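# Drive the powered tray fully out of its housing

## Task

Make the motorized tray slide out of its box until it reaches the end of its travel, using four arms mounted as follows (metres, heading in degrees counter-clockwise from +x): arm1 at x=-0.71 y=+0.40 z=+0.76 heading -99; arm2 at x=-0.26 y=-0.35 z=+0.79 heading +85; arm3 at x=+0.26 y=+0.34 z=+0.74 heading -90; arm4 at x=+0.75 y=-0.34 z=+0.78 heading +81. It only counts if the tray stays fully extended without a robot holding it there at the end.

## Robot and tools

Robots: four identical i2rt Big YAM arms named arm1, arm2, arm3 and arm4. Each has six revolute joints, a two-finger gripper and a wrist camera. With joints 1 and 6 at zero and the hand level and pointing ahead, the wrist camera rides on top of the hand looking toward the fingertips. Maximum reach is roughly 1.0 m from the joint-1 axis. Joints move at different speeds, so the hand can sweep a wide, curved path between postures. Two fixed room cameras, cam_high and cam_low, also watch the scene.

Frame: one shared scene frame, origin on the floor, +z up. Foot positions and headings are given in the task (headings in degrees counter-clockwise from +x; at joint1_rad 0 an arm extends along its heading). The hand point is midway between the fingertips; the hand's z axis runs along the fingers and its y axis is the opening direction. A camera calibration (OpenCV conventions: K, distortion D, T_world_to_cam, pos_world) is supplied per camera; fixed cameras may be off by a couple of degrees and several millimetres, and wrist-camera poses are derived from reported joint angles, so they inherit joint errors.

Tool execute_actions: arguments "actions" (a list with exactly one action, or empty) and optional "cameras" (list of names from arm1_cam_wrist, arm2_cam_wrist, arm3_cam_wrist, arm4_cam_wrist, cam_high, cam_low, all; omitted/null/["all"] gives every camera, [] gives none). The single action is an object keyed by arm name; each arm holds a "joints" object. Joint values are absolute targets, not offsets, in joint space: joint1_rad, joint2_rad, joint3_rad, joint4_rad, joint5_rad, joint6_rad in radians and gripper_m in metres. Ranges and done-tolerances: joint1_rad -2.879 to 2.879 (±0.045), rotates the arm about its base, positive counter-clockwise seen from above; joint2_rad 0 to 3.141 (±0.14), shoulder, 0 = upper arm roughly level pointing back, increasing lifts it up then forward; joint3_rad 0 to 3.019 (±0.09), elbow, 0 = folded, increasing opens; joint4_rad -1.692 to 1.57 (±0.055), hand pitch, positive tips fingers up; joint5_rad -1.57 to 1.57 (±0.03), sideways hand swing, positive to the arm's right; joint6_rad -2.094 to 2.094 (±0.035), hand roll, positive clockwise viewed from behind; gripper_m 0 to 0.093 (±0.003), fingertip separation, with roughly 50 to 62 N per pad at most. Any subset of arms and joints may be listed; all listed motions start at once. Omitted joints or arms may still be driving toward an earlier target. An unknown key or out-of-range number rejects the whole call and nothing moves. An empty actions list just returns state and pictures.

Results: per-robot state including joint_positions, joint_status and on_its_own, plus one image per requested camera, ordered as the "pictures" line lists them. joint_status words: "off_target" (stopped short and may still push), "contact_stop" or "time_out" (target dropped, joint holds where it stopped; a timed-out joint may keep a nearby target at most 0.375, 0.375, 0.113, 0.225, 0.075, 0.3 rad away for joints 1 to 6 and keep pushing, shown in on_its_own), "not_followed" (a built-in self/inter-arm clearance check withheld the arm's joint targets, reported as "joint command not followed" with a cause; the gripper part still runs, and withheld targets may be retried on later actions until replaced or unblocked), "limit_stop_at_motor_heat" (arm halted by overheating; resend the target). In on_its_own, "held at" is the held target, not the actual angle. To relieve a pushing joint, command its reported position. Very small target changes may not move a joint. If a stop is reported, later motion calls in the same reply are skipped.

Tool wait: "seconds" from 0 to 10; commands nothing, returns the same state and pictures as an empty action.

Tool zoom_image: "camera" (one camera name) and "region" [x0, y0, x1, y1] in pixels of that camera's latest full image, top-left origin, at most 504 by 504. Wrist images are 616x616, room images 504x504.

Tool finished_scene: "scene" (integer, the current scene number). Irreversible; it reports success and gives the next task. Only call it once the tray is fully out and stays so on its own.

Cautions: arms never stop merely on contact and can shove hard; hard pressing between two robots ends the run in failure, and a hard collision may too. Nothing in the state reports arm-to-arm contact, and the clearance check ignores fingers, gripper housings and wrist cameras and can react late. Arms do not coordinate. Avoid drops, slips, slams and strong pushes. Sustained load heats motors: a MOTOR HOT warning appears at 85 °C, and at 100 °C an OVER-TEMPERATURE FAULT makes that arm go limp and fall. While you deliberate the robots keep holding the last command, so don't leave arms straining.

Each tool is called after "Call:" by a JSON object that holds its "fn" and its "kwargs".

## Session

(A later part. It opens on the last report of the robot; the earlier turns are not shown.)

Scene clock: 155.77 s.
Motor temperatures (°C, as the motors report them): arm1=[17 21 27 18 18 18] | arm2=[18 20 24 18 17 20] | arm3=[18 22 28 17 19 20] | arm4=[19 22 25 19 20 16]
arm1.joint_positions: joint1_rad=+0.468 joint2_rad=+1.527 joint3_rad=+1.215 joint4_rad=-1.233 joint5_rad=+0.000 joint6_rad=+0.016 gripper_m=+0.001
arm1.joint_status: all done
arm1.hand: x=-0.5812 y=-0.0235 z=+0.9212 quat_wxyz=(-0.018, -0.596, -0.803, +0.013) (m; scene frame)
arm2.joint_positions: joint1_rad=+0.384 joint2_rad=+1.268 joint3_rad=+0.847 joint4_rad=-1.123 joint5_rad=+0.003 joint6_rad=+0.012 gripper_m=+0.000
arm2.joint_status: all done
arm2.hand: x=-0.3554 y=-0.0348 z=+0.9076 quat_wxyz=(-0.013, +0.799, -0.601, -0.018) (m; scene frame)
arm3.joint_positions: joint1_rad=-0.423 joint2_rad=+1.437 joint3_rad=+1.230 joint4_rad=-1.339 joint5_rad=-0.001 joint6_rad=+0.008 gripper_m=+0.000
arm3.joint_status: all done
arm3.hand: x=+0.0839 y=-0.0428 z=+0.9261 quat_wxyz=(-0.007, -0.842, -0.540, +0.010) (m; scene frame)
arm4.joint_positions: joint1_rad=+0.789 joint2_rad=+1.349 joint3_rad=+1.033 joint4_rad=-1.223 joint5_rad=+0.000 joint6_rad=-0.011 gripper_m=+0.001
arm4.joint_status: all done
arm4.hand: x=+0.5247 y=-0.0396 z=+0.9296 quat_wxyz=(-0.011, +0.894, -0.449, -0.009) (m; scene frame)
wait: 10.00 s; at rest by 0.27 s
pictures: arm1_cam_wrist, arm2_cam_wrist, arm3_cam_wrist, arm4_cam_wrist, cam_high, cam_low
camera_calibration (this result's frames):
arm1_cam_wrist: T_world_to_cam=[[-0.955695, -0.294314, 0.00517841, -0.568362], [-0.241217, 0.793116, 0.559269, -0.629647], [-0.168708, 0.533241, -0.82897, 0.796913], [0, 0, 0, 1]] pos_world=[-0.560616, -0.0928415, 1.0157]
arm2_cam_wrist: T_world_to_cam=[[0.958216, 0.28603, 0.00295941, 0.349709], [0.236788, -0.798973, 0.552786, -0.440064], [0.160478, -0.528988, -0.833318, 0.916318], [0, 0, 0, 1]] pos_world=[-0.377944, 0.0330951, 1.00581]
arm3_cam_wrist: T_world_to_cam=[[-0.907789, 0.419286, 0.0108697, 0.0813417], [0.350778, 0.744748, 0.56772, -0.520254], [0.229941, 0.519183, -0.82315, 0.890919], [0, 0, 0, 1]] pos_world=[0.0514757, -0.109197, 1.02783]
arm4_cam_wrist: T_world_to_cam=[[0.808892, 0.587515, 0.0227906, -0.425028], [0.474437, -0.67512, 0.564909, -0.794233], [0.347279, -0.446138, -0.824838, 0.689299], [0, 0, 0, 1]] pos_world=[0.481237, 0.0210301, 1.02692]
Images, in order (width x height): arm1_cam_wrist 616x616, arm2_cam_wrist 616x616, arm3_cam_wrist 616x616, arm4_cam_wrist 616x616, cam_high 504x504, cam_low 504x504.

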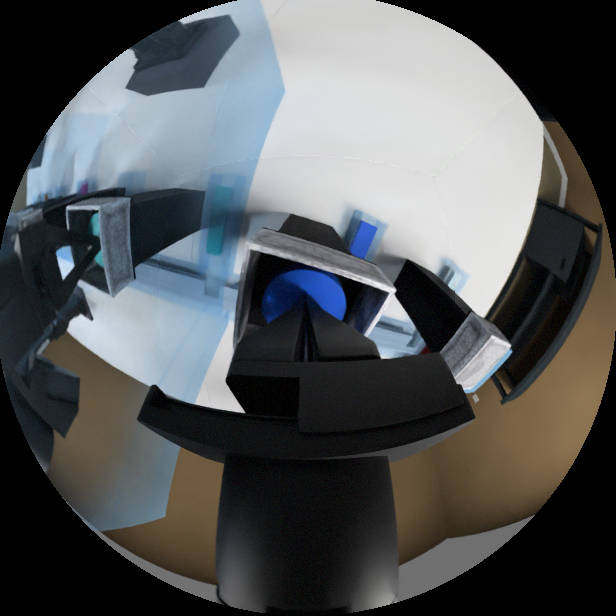

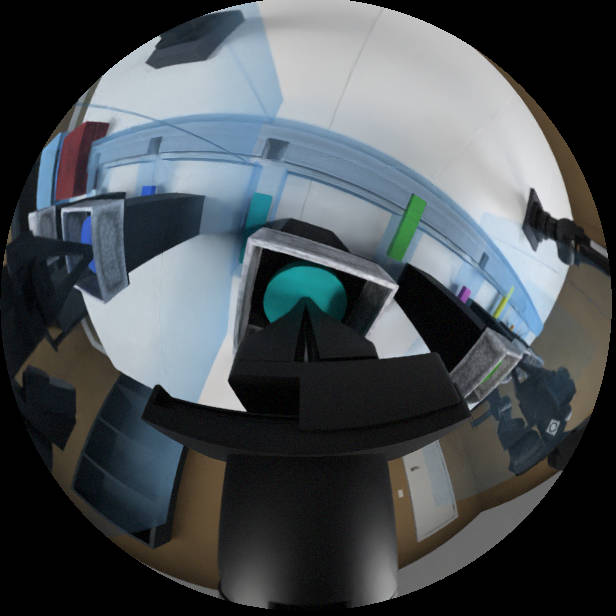

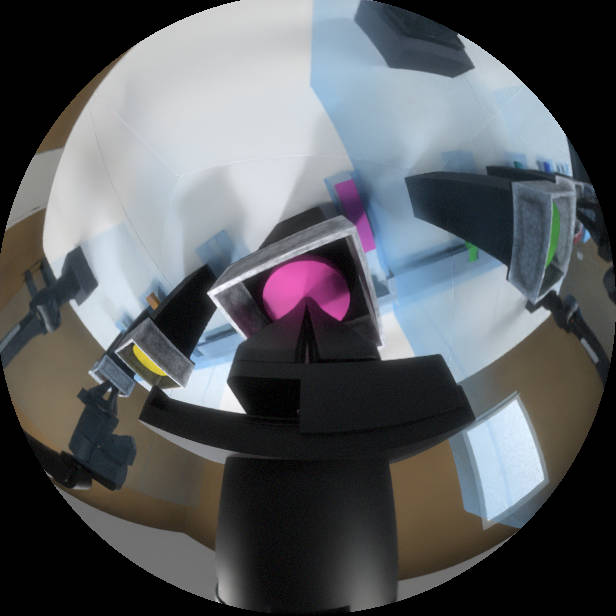

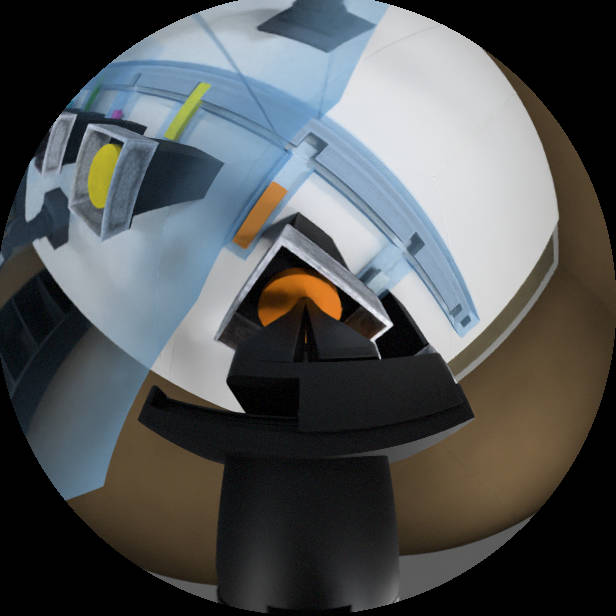

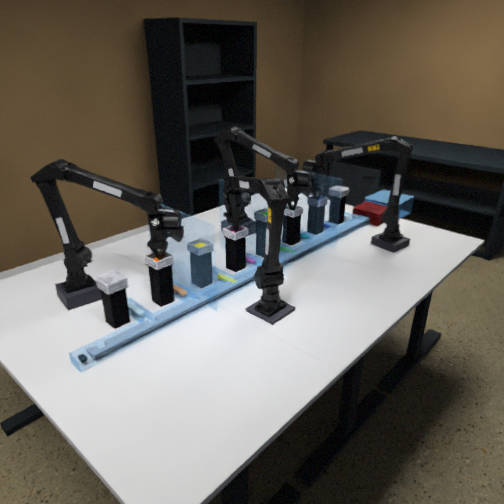

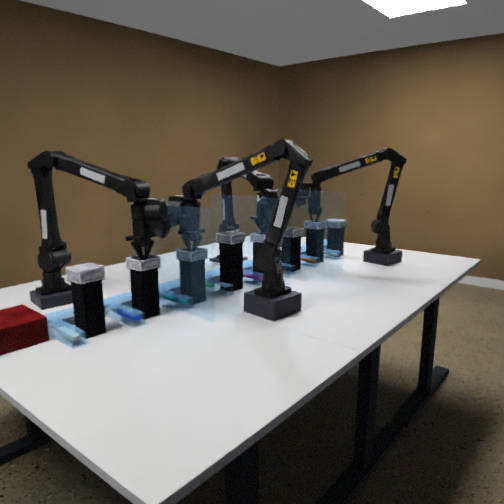

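Nearly full; switching now.

Call:
{"fn": "execute_actions", "kwargs": {"actions": [{"arm2":{"joints":{"joint2_rad":1.22,"joint3_rad":1.13,"joint4_rad":-1.46}},"arm3":{"joints":{"joint2_rad":1.43,"joint3_rad":1.45,"joint4_rad":-1.57}}}], "cameras": []}}

Call:
{"fn": "execute_actions", "kwargs": {"actions": [{"arm2":{"joints":{"joint1_rad":-0.25}},"arm3":{"joints":{"joint1_rad":0.135,"joint2_rad":1.34,"joint3_rad":1.33,"joint4_rad":-1.56}}}], "cameras": ["arm2_cam_wrist","arm3_cam_wrist"]}}

Call:
{"fn": "execute_actions", "kwargs": {"actions": [{"arm2":{"joints":{"joint2_rad":1.27,"joint3_rad":0.912,"joint4_rad":-1.205}},"arm3":{"joints":{"joint2_rad":1.378,"joint3_rad":1.09,"joint4_rad":-1.275}}}], "cameras": ["arm2_cam_wrist","arm3_cam_wrist","arm4_cam_wrist"]}}

Scene clock: 165.10 s.
Motor temperatures (°C, as the motors report them): arm1=[17 21 27 18 18 18] | arm2=[18 20 25 18 17 20] | arm3=[18 22 29 17 19 20] | arm4=[19 22 25 19 20 16]
arm1.joint_positions: joint1_rad=+0.468 joint2_rad=+1.527 joint3_rad=+1.215 joint4_rad=-1.233 joint5_rad=+0.000 joint6_rad=+0.016 gripper_m=+0.001
arm1.joint_status: not commanded
arm1.hand: x=-0.5812 y=-0.0235 z=+0.9212 quat_wxyz=(-0.018, -0.596, -0.803, +0.013) (m; scene frame)
arm2.joint_positions: joint1_rad=+0.384 joint2_rad=+1.210 joint3_rad=+1.101 joint4_rad=-1.446 joint5_rad=+0.003 joint6_rad=+0.012 gripper_m=+0.000
arm2.joint_status: all done
arm2.hand: x=-0.3563 y=-0.0305 z=+1.0185 quat_wxyz=(-0.009, +0.799, -0.601, -0.013) (m; scene frame)
arm3.joint_positions: joint1_rad=-0.423 joint2_rad=+1.432 joint3_rad=+1.415 joint4_rad=-1.559 joint5_rad=-0.001 joint6_rad=+0.008 gripper_m=+0.000
arm3.joint_status: all done
arm3.hand: x=+0.0843 y=-0.0419 z=+0.9982 quat_wxyz=(+0.001, -0.842, -0.540, -0.002) (m; scene frame)
arm4.joint_positions: joint1_rad=+0.789 joint2_rad=+1.349 joint3_rad=+1.033 joint4_rad=-1.223 joint5_rad=+0.000 joint6_rad=-0.011 gripper_m=+0.001
arm4.joint_status: not commanded
arm4.hand: x=+0.5247 y=-0.0396 z=+0.9296 quat_wxyz=(-0.011, +0.894, -0.449, -0.009) (m; scene frame)
pictures: none
No camera images: the call's "cameras" was empty. Leave "cameras" out to get every camera's image.

Scene clock: 166.33 s.
Motor temperatures (°C, as the motors report them): arm1=[17 21 27 18 18 18] | arm2=[18 20 25 18 17 20] | arm3=[18 22 29 17 19 20] | arm4=[19 22 25 19 20 16]
arm1.joint_positions: joint1_rad=+0.468 joint2_rad=+1.527 joint3_rad=+1.215 joint4_rad=-1.233 joint5_rad=+0.000 joint6_rad=+0.016 gripper_m=+0.001
arm1.joint_status: not commanded
arm1.hand: x=-0.5812 y=-0.0235 z=+0.9212 quat_wxyz=(-0.018, -0.596, -0.803, +0.013) (m; scene frame)
arm2.joint_positions: joint1_rad=-0.248 joint2_rad=+1.210 joint3_rad=+1.101 joint4_rad=-1.446 joint5_rad=+0.001 joint6_rad=+0.011 gripper_m=+0.000
arm2.joint_status: all done
arm2.hand: x=-0.1481 y=-0.0360 z=+1.0167 quat_wxyz=(-0.008, +0.573, -0.820, -0.013) (m; scene frame)
arm3.joint_positions: joint1_rad=+0.142 joint2_rad=+1.348 joint3_rad=+1.330 joint4_rad=-1.559 joint5_rad=+0.000 joint6_rad=+0.007 gripper_m=+0.000
arm3.joint_status: all done
arm3.hand: x=+0.3100 y=-0.0421 z=+0.9974 quat_wxyz=(+0.002, -0.657, -0.754, -0.002) (m; scene frame)
arm4.joint_positions: joint1_rad=+0.789 joint2_rad=+1.349 joint3_rad=+1.033 joint4_rad=-1.223 joint5_rad=+0.000 joint6_rad=-0.011 gripper_m=+0.001
arm4.joint_status: not commanded
arm4.hand: x=+0.5247 y=-0.0396 z=+0.9296 quat_wxyz=(-0.011, +0.894, -0.449, -0.009) (m; scene frame)
pictures: arm2_cam_wrist, arm3_cam_wrist
camera_calibration (this result's frames):
arm2_cam_wrist: T_world_to_cam=[[0.942369, -0.334485, -0.00780685, 0.137377], [-0.271515, -0.778178, 0.56632, -0.638705], [-0.195501, -0.531563, -0.824149, 0.911234], [0, 0, 0, 1]] pos_world=[-0.124731, 0.0333025, 1.11378]
arm3_cam_wrist: T_world_to_cam=[[-0.991, -0.133365, 0.0115597, 0.28736], [-0.100576, 0.79877, 0.59317, -0.523761], [-0.0883415, 0.586669, -0.804994, 0.98071], [0, 0, 0, 1]] pos_world=[0.318734, -0.118664, 1.09682]
Images, in order (width x height): arm2_cam_wrist 616x616, arm3_cam_wrist 616x616.

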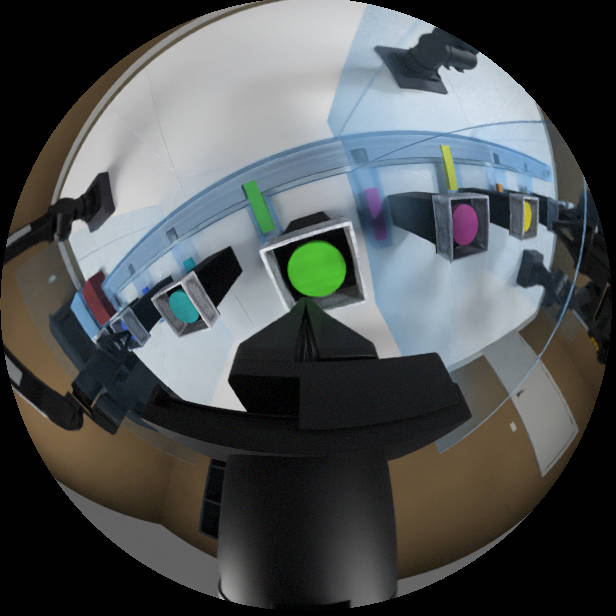

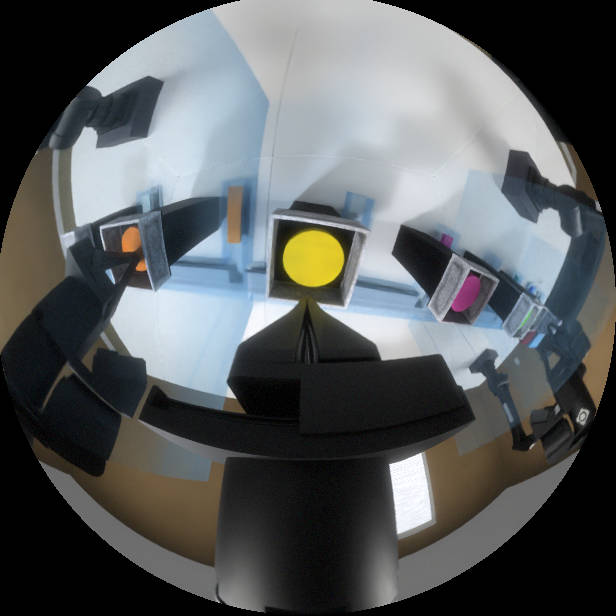

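Scene clock: 167.30 s.
Motor temperatures (°C, as the motors report them): arm1=[17 21 27 18 18 18] | arm2=[18 20 25 18 17 20] | arm3=[18 22 29 17 19 20] | arm4=[19 22 26 19 20 16]
arm1.joint_positions: joint1_rad=+0.468 joint2_rad=+1.527 joint3_rad=+1.215 joint4_rad=-1.233 joint5_rad=+0.000 joint6_rad=+0.016 gripper_m=+0.001
arm1.joint_status: not commanded
arm1.hand: x=-0.5812 y=-0.0235 z=+0.9212 quat_wxyz=(-0.018, -0.596, -0.803, +0.013) (m; scene frame)
arm2.joint_positions: joint1_rad=-0.248 joint2_rad=+1.245 joint3_rad=+0.932 joint4_rad=-1.242 joint5_rad=+0.001 joint6_rad=+0.011 gripper_m=+0.000
arm2.joint_status: all done
arm2.hand: x=-0.1498 y=-0.0378 z=+0.9428 quat_wxyz=(-0.007, +0.573, -0.820, -0.013) (m; scene frame)
arm3.joint_positions: joint1_rad=+0.142 joint2_rad=+1.338 joint3_rad=+1.117 joint4_rad=-1.320 joint5_rad=+0.000 joint6_rad=+0.007 gripper_m=+0.000
arm3.joint_status: all done
arm3.hand: x=+0.3094 y=-0.0381 z=+0.9209 quat_wxyz=(-0.012, -0.657, -0.753, +0.010) (m; scene frame)
arm4.joint_positions: joint1_rad=+0.789 joint2_rad=+1.349 joint3_rad=+1.033 joint4_rad=-1.223 joint5_rad=+0.000 joint6_rad=-0.011 gripper_m=+0.001
arm4.joint_status: not commanded
arm4.hand: x=+0.5247 y=-0.0396 z=+0.9296 quat_wxyz=(-0.011, +0.894, -0.449, -0.009) (m; scene frame)
pictures: arm2_cam_wrist, arm3_cam_wrist, arm4_cam_wrist
camera_calibration (this result's frames):
arm2_cam_wrist: T_world_to_cam=[[0.94237, -0.334481, -0.00780607, 0.137737], [-0.271364, -0.777773, 0.566949, -0.599323], [-0.195705, -0.532157, -0.823716, 0.848549], [0, 0, 0, 1]] pos_world=[-0.126368, 0.0314948, 1.03982]
arm3_cam_wrist: T_world_to_cam=[[-0.99106, -0.132947, 0.0112068, 0.288569], [-0.103626, 0.819945, 0.562985, -0.452104], [-0.084036, 0.556791, -0.826391, 0.933953], [0, 0, 0, 1]] pos_world=[0.317624, -0.110951, 1.0231]
arm4_cam_wrist: T_world_to_cam=[[0.808892, 0.587515, 0.0227906, -0.425028], [0.474437, -0.67512, 0.564909, -0.794233], [0.347279, -0.446138, -0.824838, 0.689299], [0, 0, 0, 1]] pos_world=[0.481237, 0.0210301, 1.02692]
Images, in order (width x height): arm2_cam_wrist 616x616, arm3_cam_wrist 616x616, arm4_cam_wrist 616x616.

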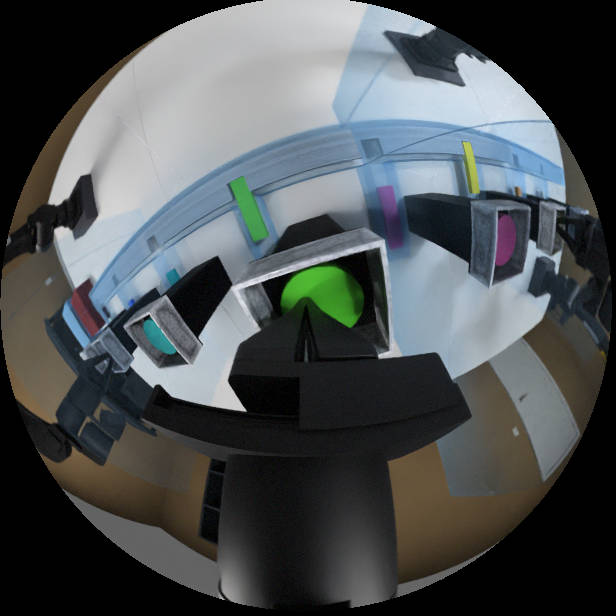

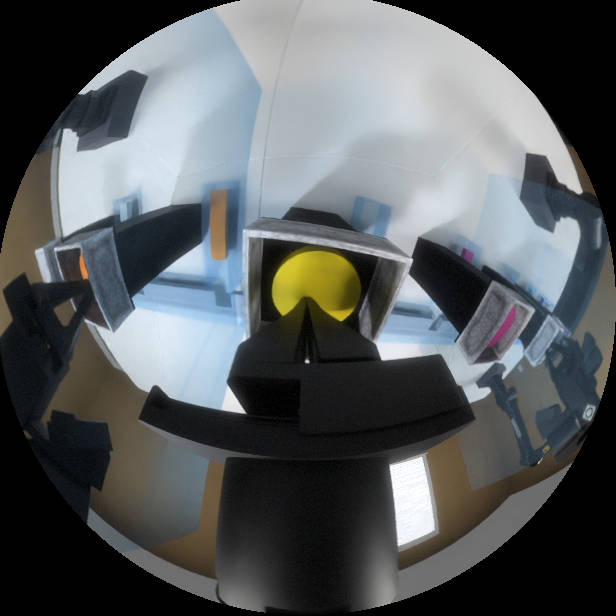

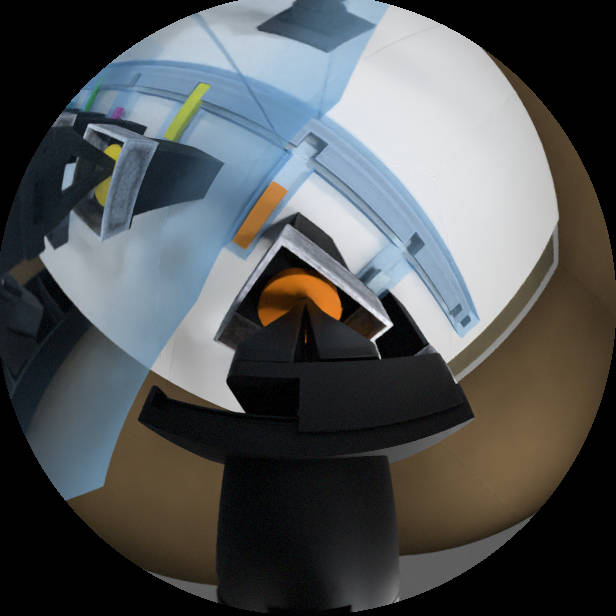

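Call:
{"fn": "wait", "kwargs": {"seconds": 8}}

Scene clock: 176.97 s.
Motor temperatures (°C, as the motors report them): arm1=[17 21 27 18 18 18] | arm2=[18 20 25 18 17 20] | arm3=[18 22 28 17 19 20] | arm4=[19 22 26 19 20 16]
arm1.joint_positions: joint1_rad=+0.468 joint2_rad=+1.527 joint3_rad=+1.215 joint4_rad=-1.233 joint5_rad=+0.000 joint6_rad=+0.016 gripper_m=+0.001
arm1.joint_status: not commanded
arm1.hand: x=-0.5812 y=-0.0235 z=+0.9212 quat_wxyz=(-0.018, -0.596, -0.803, +0.013) (m; scene frame)
arm2.joint_positions: joint1_rad=-0.248 joint2_rad=+1.245 joint3_rad=+0.932 joint4_rad=-1.242 joint5_rad=+0.001 joint6_rad=+0.011 gripper_m=+0.000
arm2.joint_status: all done
arm2.hand: x=-0.1498 y=-0.0378 z=+0.9428 quat_wxyz=(-0.007, +0.573, -0.820, -0.013) (m; scene frame)
arm3.joint_positions: joint1_rad=+0.142 joint2_rad=+1.338 joint3_rad=+1.117 joint4_rad=-1.320 joint5_rad=+0.000 joint6_rad=+0.007 gripper_m=+0.000
arm3.joint_status: all done
arm3.hand: x=+0.3094 y=-0.0381 z=+0.9209 quat_wxyz=(-0.012, -0.657, -0.753, +0.010) (m; scene frame)
arm4.joint_positions: joint1_rad=+0.789 joint2_rad=+1.349 joint3_rad=+1.033 joint4_rad=-1.223 joint5_rad=+0.000 joint6_rad=-0.011 gripper_m=+0.001
arm4.joint_status: not commanded
arm4.hand: x=+0.5247 y=-0.0396 z=+0.9296 quat_wxyz=(-0.011, +0.894, -0.449, -0.009) (m; scene frame)
wait: 8.00 s; at rest from the start
pictures: arm1_cam_wrist, arm2_cam_wrist, arm3_cam_wrist, arm4_cam_wrist, cam_high, cam_low
camera_calibration (this result's frames):
arm1_cam_wrist: T_world_to_cam=[[-0.955695, -0.294314, 0.00517841, -0.568362], [-0.241217, 0.793116, 0.559269, -0.629647], [-0.168708, 0.533241, -0.82897, 0.796913], [0, 0, 0, 1]] pos_world=[-0.560616, -0.0928415, 1.0157]
arm2_cam_wrist: T_world_to_cam=[[0.94237, -0.334481, -0.00780607, 0.137737], [-0.271364, -0.777773, 0.566949, -0.599323], [-0.195705, -0.532157, -0.823716, 0.848549], [0, 0, 0, 1]] pos_world=[-0.126368, 0.0314948, 1.03982]
arm3_cam_wrist: T_world_to_cam=[[-0.99106, -0.132947, 0.0112068, 0.288569], [-0.103626, 0.819945, 0.562985, -0.452104], [-0.084036, 0.556791, -0.826391, 0.933953], [0, 0, 0, 1]] pos_world=[0.317624, -0.110951, 1.0231]
arm4_cam_wrist: T_world_to_cam=[[0.808892, 0.587515, 0.0227906, -0.425028], [0.474437, -0.67512, 0.564909, -0.794233], [0.347279, -0.446138, -0.824838, 0.689299], [0, 0, 0, 1]] pos_world=[0.481237, 0.0210301, 1.02692]
Images, in order (width x height): arm1_cam_wrist 616x616, arm2_cam_wrist 616x616, arm3_cam_wrist 616x616, arm4_cam_wrist 616x616, cam_high 504x504, cam_low 504x504.

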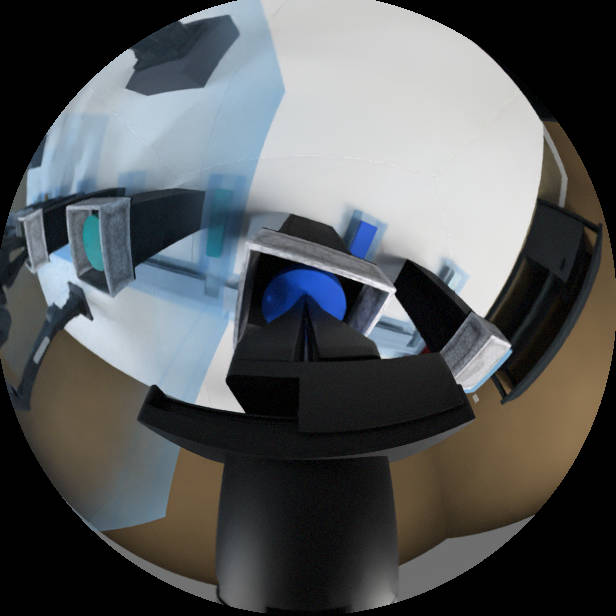

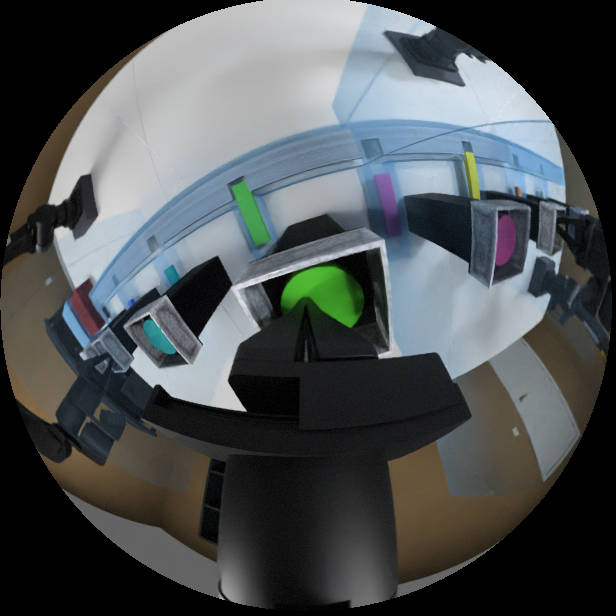

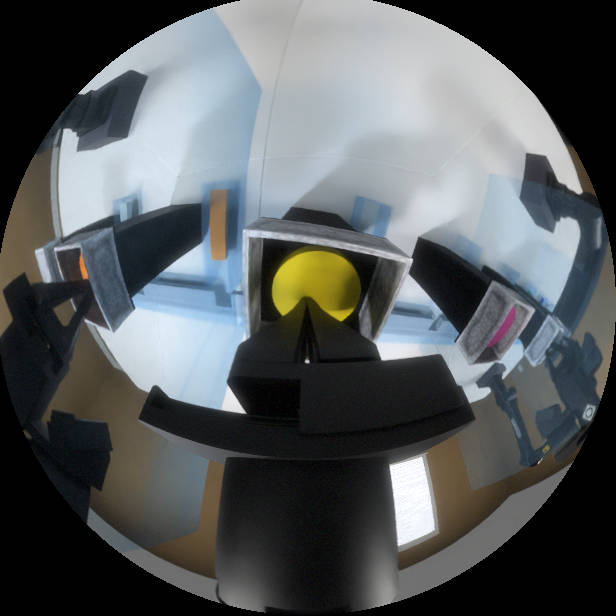

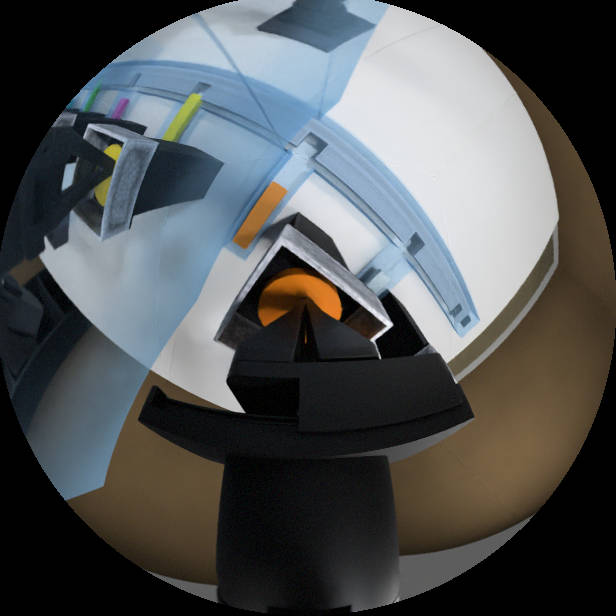

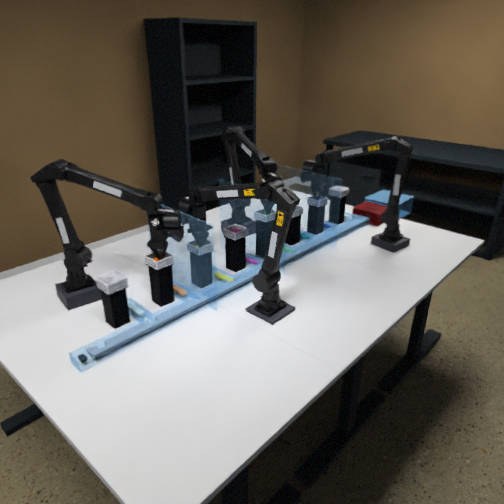

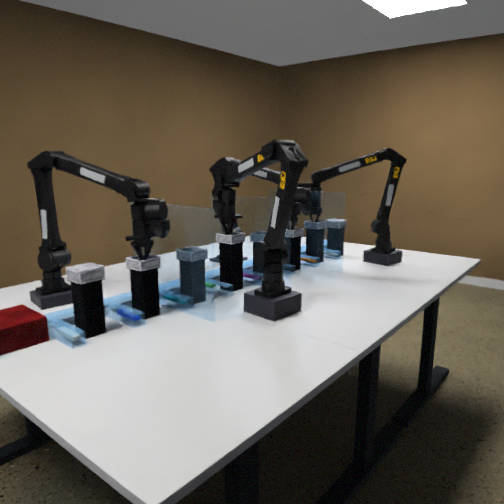

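Call:
{"fn": "wait", "kwargs": {"seconds": 10}}

Call:
{"fn": "wait", "kwargs": {"seconds": 7}}

Call:
{"fn": "execute_actions", "kwargs": {"actions": [{"arm3":{"joints":{"joint2_rad":1.34,"joint3_rad":1.36,"joint4_rad":-1.57}}}], "cameras": []}}

Call:
{"fn": "execute_actions", "kwargs": {"actions": [{"arm3":{"joints":{"joint1_rad":-0.418,"joint2_rad":1.43,"joint3_rad":1.45}}}], "cameras": []}}

Call:
{"fn": "execute_actions", "kwargs": {"actions": [{"arm3":{"joints":{"joint2_rad":1.473,"joint3_rad":1.206,"joint4_rad":-1.295}}}], "cameras": ["arm2_cam_wrist"]}}

Scene clock: 195.33 s.
Motor temperatures (°C, as the motors report them): arm1=[17 21 27 18 18 18] | arm2=[18 20 25 18 17 20] | arm3=[18 22 28 18 19 20] | arm4=[19 22 26 19 20 16]
arm1.joint_positions: joint1_rad=+0.468 joint2_rad=+1.527 joint3_rad=+1.215 joint4_rad=-1.233 joint5_rad=+0.000 joint6_rad=+0.016 gripper_m=+0.001
arm1.joint_status: not commanded
arm1.hand: x=-0.5812 y=-0.0235 z=+0.9212 quat_wxyz=(-0.018, -0.596, -0.803, +0.013) (m; scene frame)
arm2.joint_positions: joint1_rad=-0.248 joint2_rad=+1.245 joint3_rad=+0.932 joint4_rad=-1.242 joint5_rad=+0.001 joint6_rad=+0.011 gripper_m=+0.000
arm2.joint_status: all done
arm2.hand: x=-0.1498 y=-0.0378 z=+0.9428 quat_wxyz=(-0.007, +0.573, -0.820, -0.013) (m; scene frame)
arm3.joint_positions: joint1_rad=+0.142 joint2_rad=+1.338 joint3_rad=+1.117 joint4_rad=-1.320 joint5_rad=+0.000 joint6_rad=+0.007 gripper_m=+0.000
arm3.joint_status: all done
arm3.hand: x=+0.3094 y=-0.0381 z=+0.9209 quat_wxyz=(-0.012, -0.657, -0.753, +0.010) (m; scene frame)
arm4.joint_positions: joint1_rad=+0.789 joint2_rad=+1.349 joint3_rad=+1.033 joint4_rad=-1.223 joint5_rad=+0.000 joint6_rad=-0.011 gripper_m=+0.001
arm4.joint_status: not commanded
arm4.hand: x=+0.5247 y=-0.0396 z=+0.9296 quat_wxyz=(-0.011, +0.894, -0.449, -0.009) (m; scene frame)
wait: 10.00 s; at rest from the start
pictures: arm1_cam_wrist, arm2_cam_wrist, arm3_cam_wrist, arm4_cam_wrist, cam_high, cam_low
camera_calibration (this result's frames):
arm1_cam_wrist: T_world_to_cam=[[-0.955695, -0.294314, 0.00517841, -0.568362], [-0.241217, 0.793116, 0.559269, -0.629647], [-0.168708, 0.533241, -0.82897, 0.796913], [0, 0, 0, 1]] pos_world=[-0.560616, -0.0928415, 1.0157]
arm2_cam_wrist: T_world_to_cam=[[0.94237, -0.334481, -0.00780607, 0.137737], [-0.271364, -0.777773, 0.566949, -0.599323], [-0.195705, -0.532157, -0.823716, 0.848549], [0, 0, 0, 1]] pos_world=[-0.126368, 0.0314948, 1.03982]
arm3_cam_wrist: T_world_to_cam=[[-0.99106, -0.132947, 0.0112068, 0.288569], [-0.103626, 0.819945, 0.562985, -0.452104], [-0.084036, 0.556791, -0.826391, 0.933953], [0, 0, 0, 1]] pos_world=[0.317624, -0.110951, 1.0231]
arm4_cam_wrist: T_world_to_cam=[[0.808892, 0.587515, 0.0227906, -0.425028], [0.474437, -0.67512, 0.564909, -0.794233], [0.347279, -0.446138, -0.824838, 0.689299], [0, 0, 0, 1]] pos_world=[0.481237, 0.0210301, 1.02692]
Images, in order (width x height): arm1_cam_wrist 616x616, arm2_cam_wrist 616x616, arm3_cam_wrist 616x616, arm4_cam_wrist 616x616, cam_high 504x504, cam_low 504x504.

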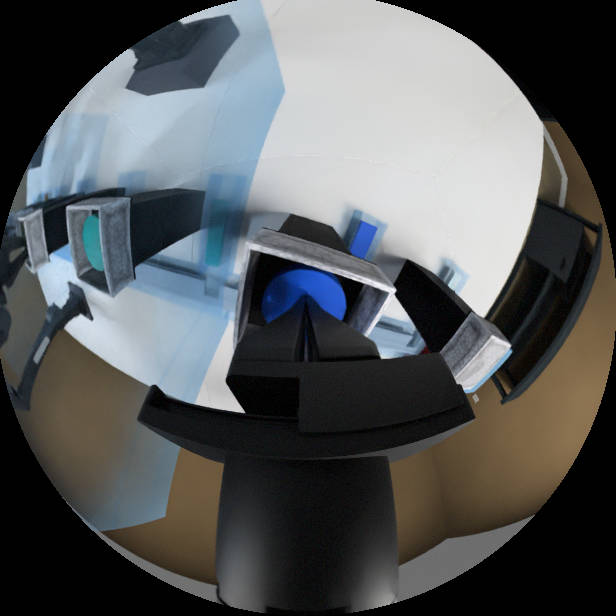

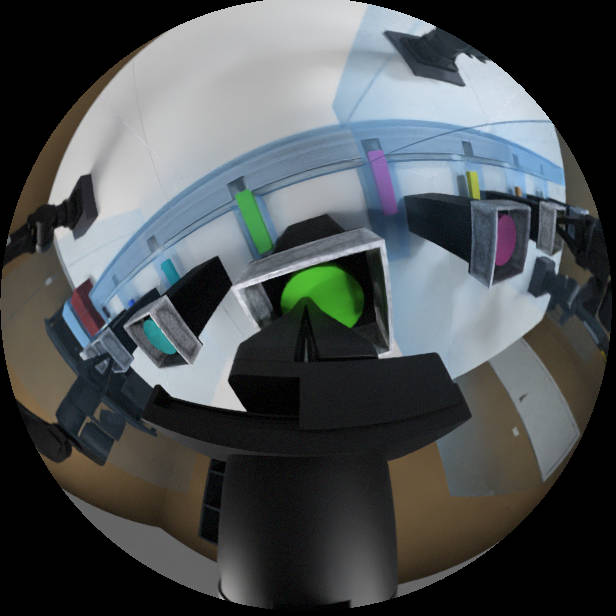

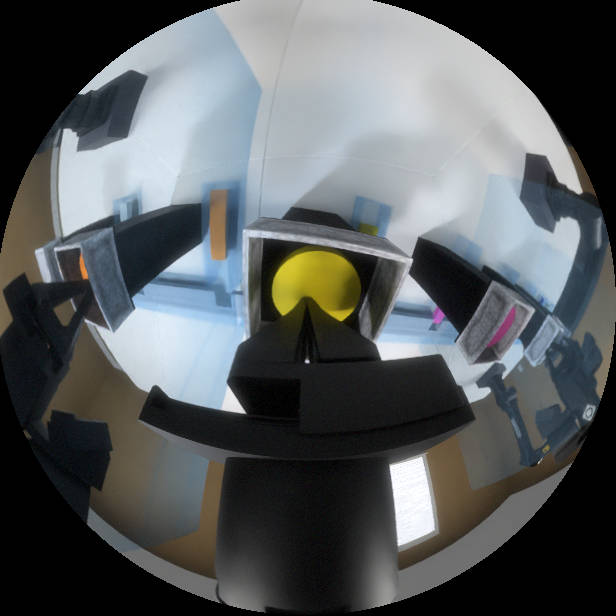

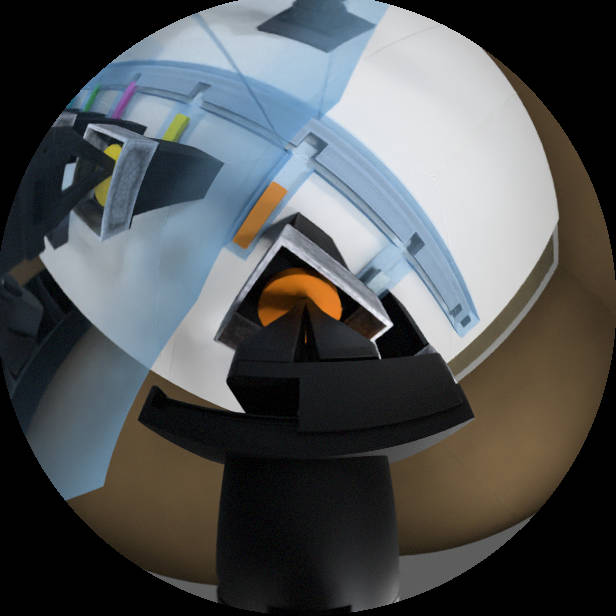

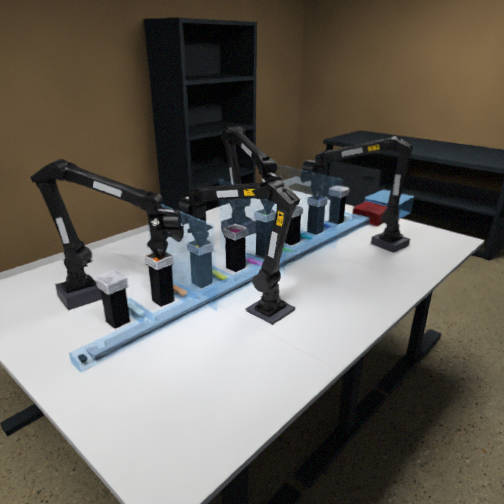

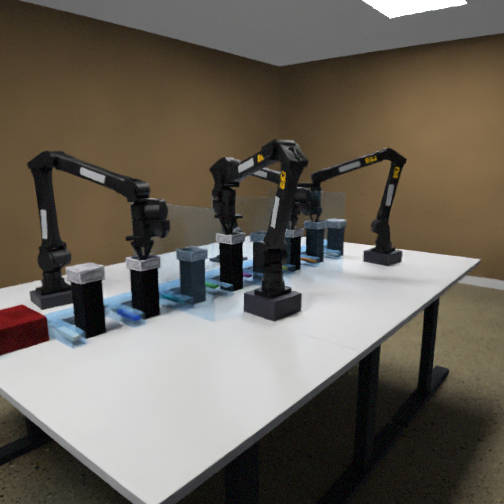

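Scene clock: 202.33 s.
Motor temperatures (°C, as the motors report them): arm1=[17 21 27 18 18 18] | arm2=[18 20 25 18 17 20] | arm3=[18 22 28 18 19 20] | arm4=[19 22 26 19 20 16]
arm1.joint_positions: joint1_rad=+0.468 joint2_rad=+1.527 joint3_rad=+1.215 joint4_rad=-1.233 joint5_rad=+0.000 joint6_rad=+0.016 gripper_m=+0.001
arm1.joint_status: not commanded
arm1.hand: x=-0.5812 y=-0.0235 z=+0.9212 quat_wxyz=(-0.018, -0.596, -0.803, +0.013) (m; scene frame)
arm2.joint_positions: joint1_rad=-0.248 joint2_rad=+1.245 joint3_rad=+0.932 joint4_rad=-1.242 joint5_rad=+0.001 joint6_rad=+0.011 gripper_m=+0.000
arm2.joint_status: all done
arm2.hand: x=-0.1498 y=-0.0378 z=+0.9428 quat_wxyz=(-0.007, +0.573, -0.820, -0.013) (m; scene frame)
arm3.joint_positions: joint1_rad=+0.142 joint2_rad=+1.338 joint3_rad=+1.117 joint4_rad=-1.320 joint5_rad=+0.000 joint6_rad=+0.007 gripper_m=+0.000
arm3.joint_status: all done
arm3.hand: x=+0.3094 y=-0.0381 z=+0.9209 quat_wxyz=(-0.012, -0.657, -0.753, +0.010) (m; scene frame)
arm4.joint_positions: joint1_rad=+0.789 joint2_rad=+1.349 joint3_rad=+1.033 joint4_rad=-1.223 joint5_rad=+0.000 joint6_rad=-0.011 gripper_m=+0.001
arm4.joint_status: not commanded
arm4.hand: x=+0.5247 y=-0.0396 z=+0.9296 quat_wxyz=(-0.011, +0.894, -0.449, -0.009) (m; scene frame)
wait: 7.00 s; at rest by 0.27 s
pictures: arm1_cam_wrist, arm2_cam_wrist, arm3_cam_wrist, arm4_cam_wrist, cam_high, cam_low
camera_calibration (this result's frames):
arm1_cam_wrist: T_world_to_cam=[[-0.955695, -0.294314, 0.00517841, -0.568362], [-0.241217, 0.793116, 0.559269, -0.629647], [-0.168708, 0.533241, -0.82897, 0.796913], [0, 0, 0, 1]] pos_world=[-0.560616, -0.0928415, 1.0157]
arm2_cam_wrist: T_world_to_cam=[[0.94237, -0.334481, -0.00780607, 0.137737], [-0.271364, -0.777773, 0.566949, -0.599323], [-0.195705, -0.532157, -0.823716, 0.848549], [0, 0, 0, 1]] pos_world=[-0.126368, 0.0314948, 1.03982]
arm3_cam_wrist: T_world_to_cam=[[-0.99106, -0.132947, 0.0112068, 0.288569], [-0.103626, 0.819945, 0.562985, -0.452104], [-0.084036, 0.556791, -0.826391, 0.933953], [0, 0, 0, 1]] pos_world=[0.317624, -0.110951, 1.0231]
arm4_cam_wrist: T_world_to_cam=[[0.808892, 0.587515, 0.0227906, -0.425028], [0.474437, -0.67512, 0.564909, -0.794233], [0.347279, -0.446138, -0.824838, 0.689299], [0, 0, 0, 1]] pos_world=[0.481237, 0.0210301, 1.02692]
Images, in order (width x height): arm1_cam_wrist 616x616, arm2_cam_wrist 616x616, arm3_cam_wrist 616x616, arm4_cam_wrist 616x616, cam_high 504x504, cam_low 504x504.

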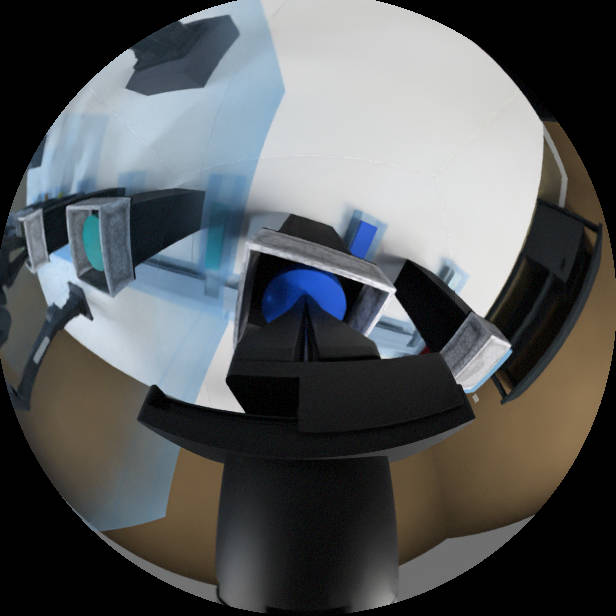

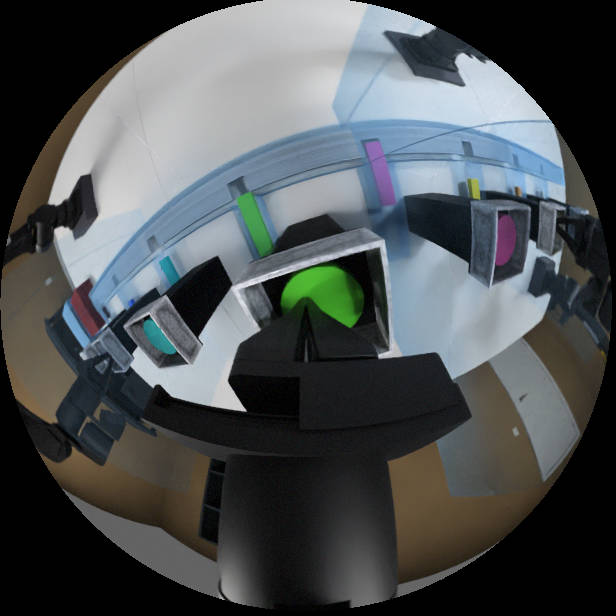

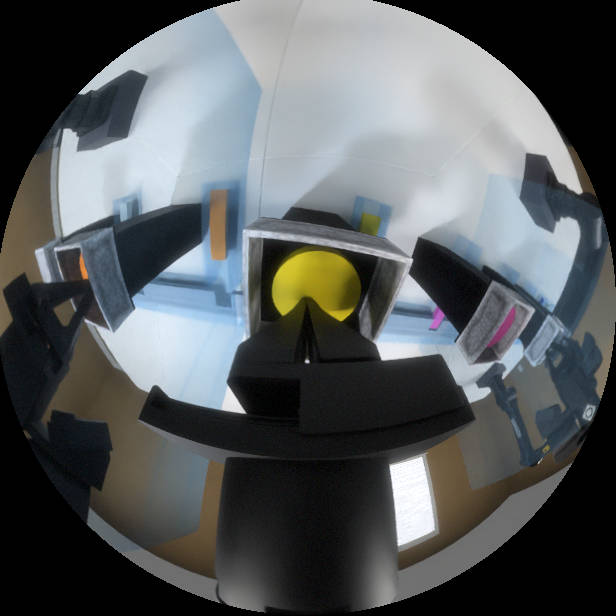

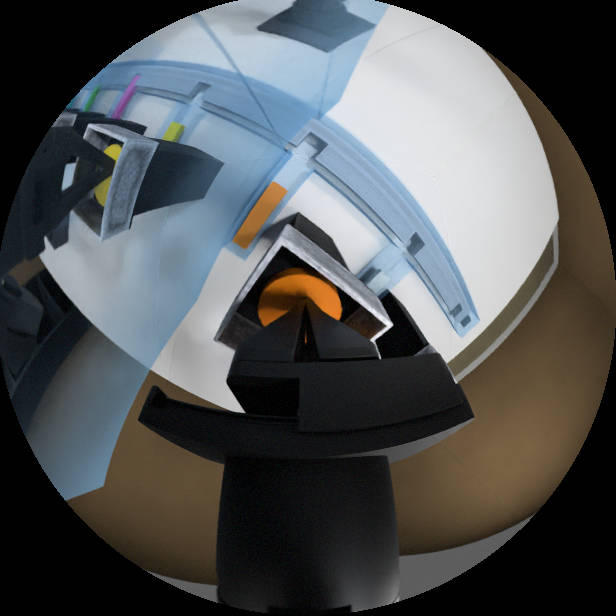

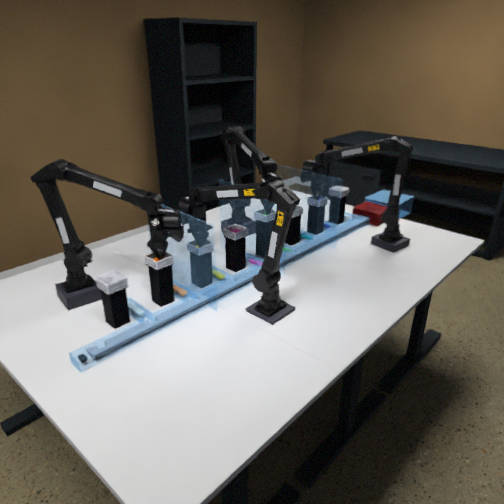

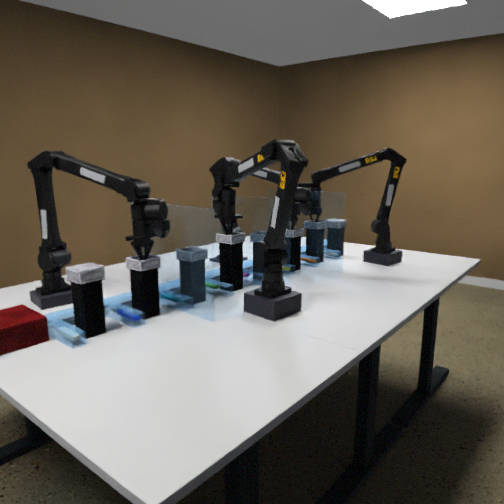

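Scene clock: 203.40 s.
Motor temperatures (°C, as the motors report them): arm1=[17 21 27 18 18 18] | arm2=[18 20 25 18 17 20] | arm3=[18 22 28 18 19 20] | arm4=[19 22 26 19 20 16]
arm1.joint_positions: joint1_rad=+0.468 joint2_rad=+1.527 joint3_rad=+1.215 joint4_rad=-1.233 joint5_rad=+0.000 joint6_rad=+0.016 gripper_m=+0.001
arm1.joint_status: not commanded
arm1.hand: x=-0.5812 y=-0.0235 z=+0.9212 quat_wxyz=(-0.018, -0.596, -0.803, +0.013) (m; scene frame)
arm2.joint_positions: joint1_rad=-0.248 joint2_rad=+1.245 joint3_rad=+0.932 joint4_rad=-1.242 joint5_rad=+0.001 joint6_rad=+0.011 gripper_m=+0.000
arm2.joint_status: not commanded
arm2.hand: x=-0.1498 y=-0.0378 z=+0.9428 quat_wxyz=(-0.007, +0.573, -0.820, -0.013) (m; scene frame)
arm3.joint_positions: joint1_rad=+0.142 joint2_rad=+1.336 joint3_rad=+1.326 joint4_rad=-1.559 joint5_rad=+0.000 joint6_rad=+0.007 gripper_m=+0.000
arm3.joint_status: all done
arm3.hand: x=+0.3096 y=-0.0394 z=+1.0005 quat_wxyz=(-0.001, -0.657, -0.754, +0.000) (m; scene frame)
arm4.joint_positions: joint1_rad=+0.789 joint2_rad=+1.349 joint3_rad=+1.033 joint4_rad=-1.223 joint5_rad=+0.000 joint6_rad=-0.011 gripper_m=+0.001
arm4.joint_status: not commanded
arm4.hand: x=+0.5247 y=-0.0396 z=+0.9296 quat_wxyz=(-0.011, +0.894, -0.449, -0.009) (m; scene frame)
pictures: none
No camera images: the call's "cameras" was empty. Leave "cameras" out to get every camera's image.

Scene clock: 204.73 s.
Motor temperatures (°C, as the motors report them): arm1=[17 21 27 18 18 18] | arm2=[18 20 25 18 17 20] | arm3=[18 22 29 18 19 20] | arm4=[19 22 26 19 20 16]
arm1.joint_positions: joint1_rad=+0.468 joint2_rad=+1.527 joint3_rad=+1.215 joint4_rad=-1.233 joint5_rad=+0.000 joint6_rad=+0.016 gripper_m=+0.001
arm1.joint_status: not commanded
arm1.hand: x=-0.5812 y=-0.0235 z=+0.9212 quat_wxyz=(-0.018, -0.596, -0.803, +0.013) (m; scene frame)
arm2.joint_positions: joint1_rad=-0.248 joint2_rad=+1.245 joint3_rad=+0.932 joint4_rad=-1.242 joint5_rad=+0.001 joint6_rad=+0.011 gripper_m=+0.000
arm2.joint_status: not commanded
arm2.hand: x=-0.1498 y=-0.0378 z=+0.9428 quat_wxyz=(-0.007, +0.573, -0.820, -0.013) (m; scene frame)
arm3.joint_positions: joint1_rad=-0.424 joint2_rad=+1.432 joint3_rad=+1.408 joint4_rad=-1.564 joint5_rad=+0.000 joint6_rad=+0.007 gripper_m=+0.000
arm3.joint_status: all done
arm3.hand: x=+0.0850 y=-0.0389 z=+0.9958 quat_wxyz=(+0.005, -0.842, -0.540, -0.007) (m; scene frame)
arm4.joint_positions: joint1_rad=+0.789 joint2_rad=+1.349 joint3_rad=+1.033 joint4_rad=-1.223 joint5_rad=+0.000 joint6_rad=-0.011 gripper_m=+0.001
arm4.joint_status: not commanded
arm4.hand: x=+0.5247 y=-0.0396 z=+0.9296 quat_wxyz=(-0.011, +0.894, -0.449, -0.009) (m; scene frame)
pictures: none
No camera images: the call's "cameras" was empty. Leave "cameras" out to get every camera's image.

Scene clock: 205.67 s.
Motor temperatures (°C, as the motors report them): arm1=[17 21 27 18 18 18] | arm2=[18 20 25 18 17 20] | arm3=[18 22 29 17 19 20] | arm4=[19 22 26 19 20 16]
arm1.joint_positions: joint1_rad=+0.468 joint2_rad=+1.527 joint3_rad=+1.215 joint4_rad=-1.233 joint5_rad=+0.000 joint6_rad=+0.016 gripper_m=+0.001
arm1.joint_status: not commanded
arm1.hand: x=-0.5812 y=-0.0235 z=+0.9212 quat_wxyz=(-0.018, -0.596, -0.803, +0.013) (m; scene frame)
arm2.joint_positions: joint1_rad=-0.248 joint2_rad=+1.245 joint3_rad=+0.932 joint4_rad=-1.242 joint5_rad=+0.001 joint6_rad=+0.011 gripper_m=+0.000
arm2.joint_status: not commanded
arm2.hand: x=-0.1498 y=-0.0378 z=+0.9428 quat_wxyz=(-0.007, +0.573, -0.820, -0.013) (m; scene frame)
arm3.joint_positions: joint1_rad=-0.424 joint2_rad=+1.438 joint3_rad=+1.231 joint4_rad=-1.332 joint5_rad=+0.000 joint6_rad=+0.007 gripper_m=+0.000
arm3.joint_status: all done
arm3.hand: x=+0.0824 y=-0.0446 z=+0.9262 quat_wxyz=(-0.009, -0.842, -0.540, +0.013) (m; scene frame)
arm4.joint_positions: joint1_rad=+0.789 joint2_rad=+1.349 joint3_rad=+1.033 joint4_rad=-1.223 joint5_rad=+0.000 joint6_rad=-0.011 gripper_m=+0.001
arm4.joint_status: not commanded
arm4.hand: x=+0.5247 y=-0.0396 z=+0.9296 quat_wxyz=(-0.011, +0.894, -0.449, -0.009) (m; scene frame)
pictures: arm2_cam_wrist
camera_calibration (this result's frames):
arm2_cam_wrist: T_world_to_cam=[[0.94237, -0.334481, -0.00780607, 0.137737], [-0.271364, -0.777773, 0.566949, -0.599323], [-0.195705, -0.532157, -0.823716, 0.848549], [0, 0, 0, 1]] pos_world=[-0.126368, 0.0314948, 1.03982]
Images, in order (width x height): arm2_cam_wrist 616x616.

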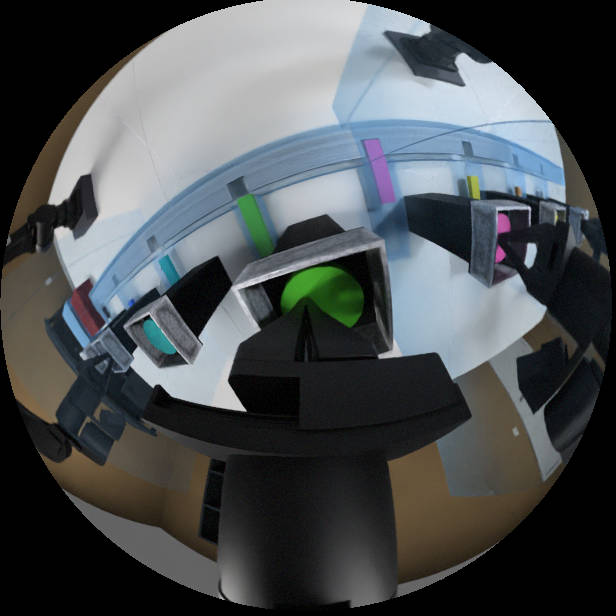

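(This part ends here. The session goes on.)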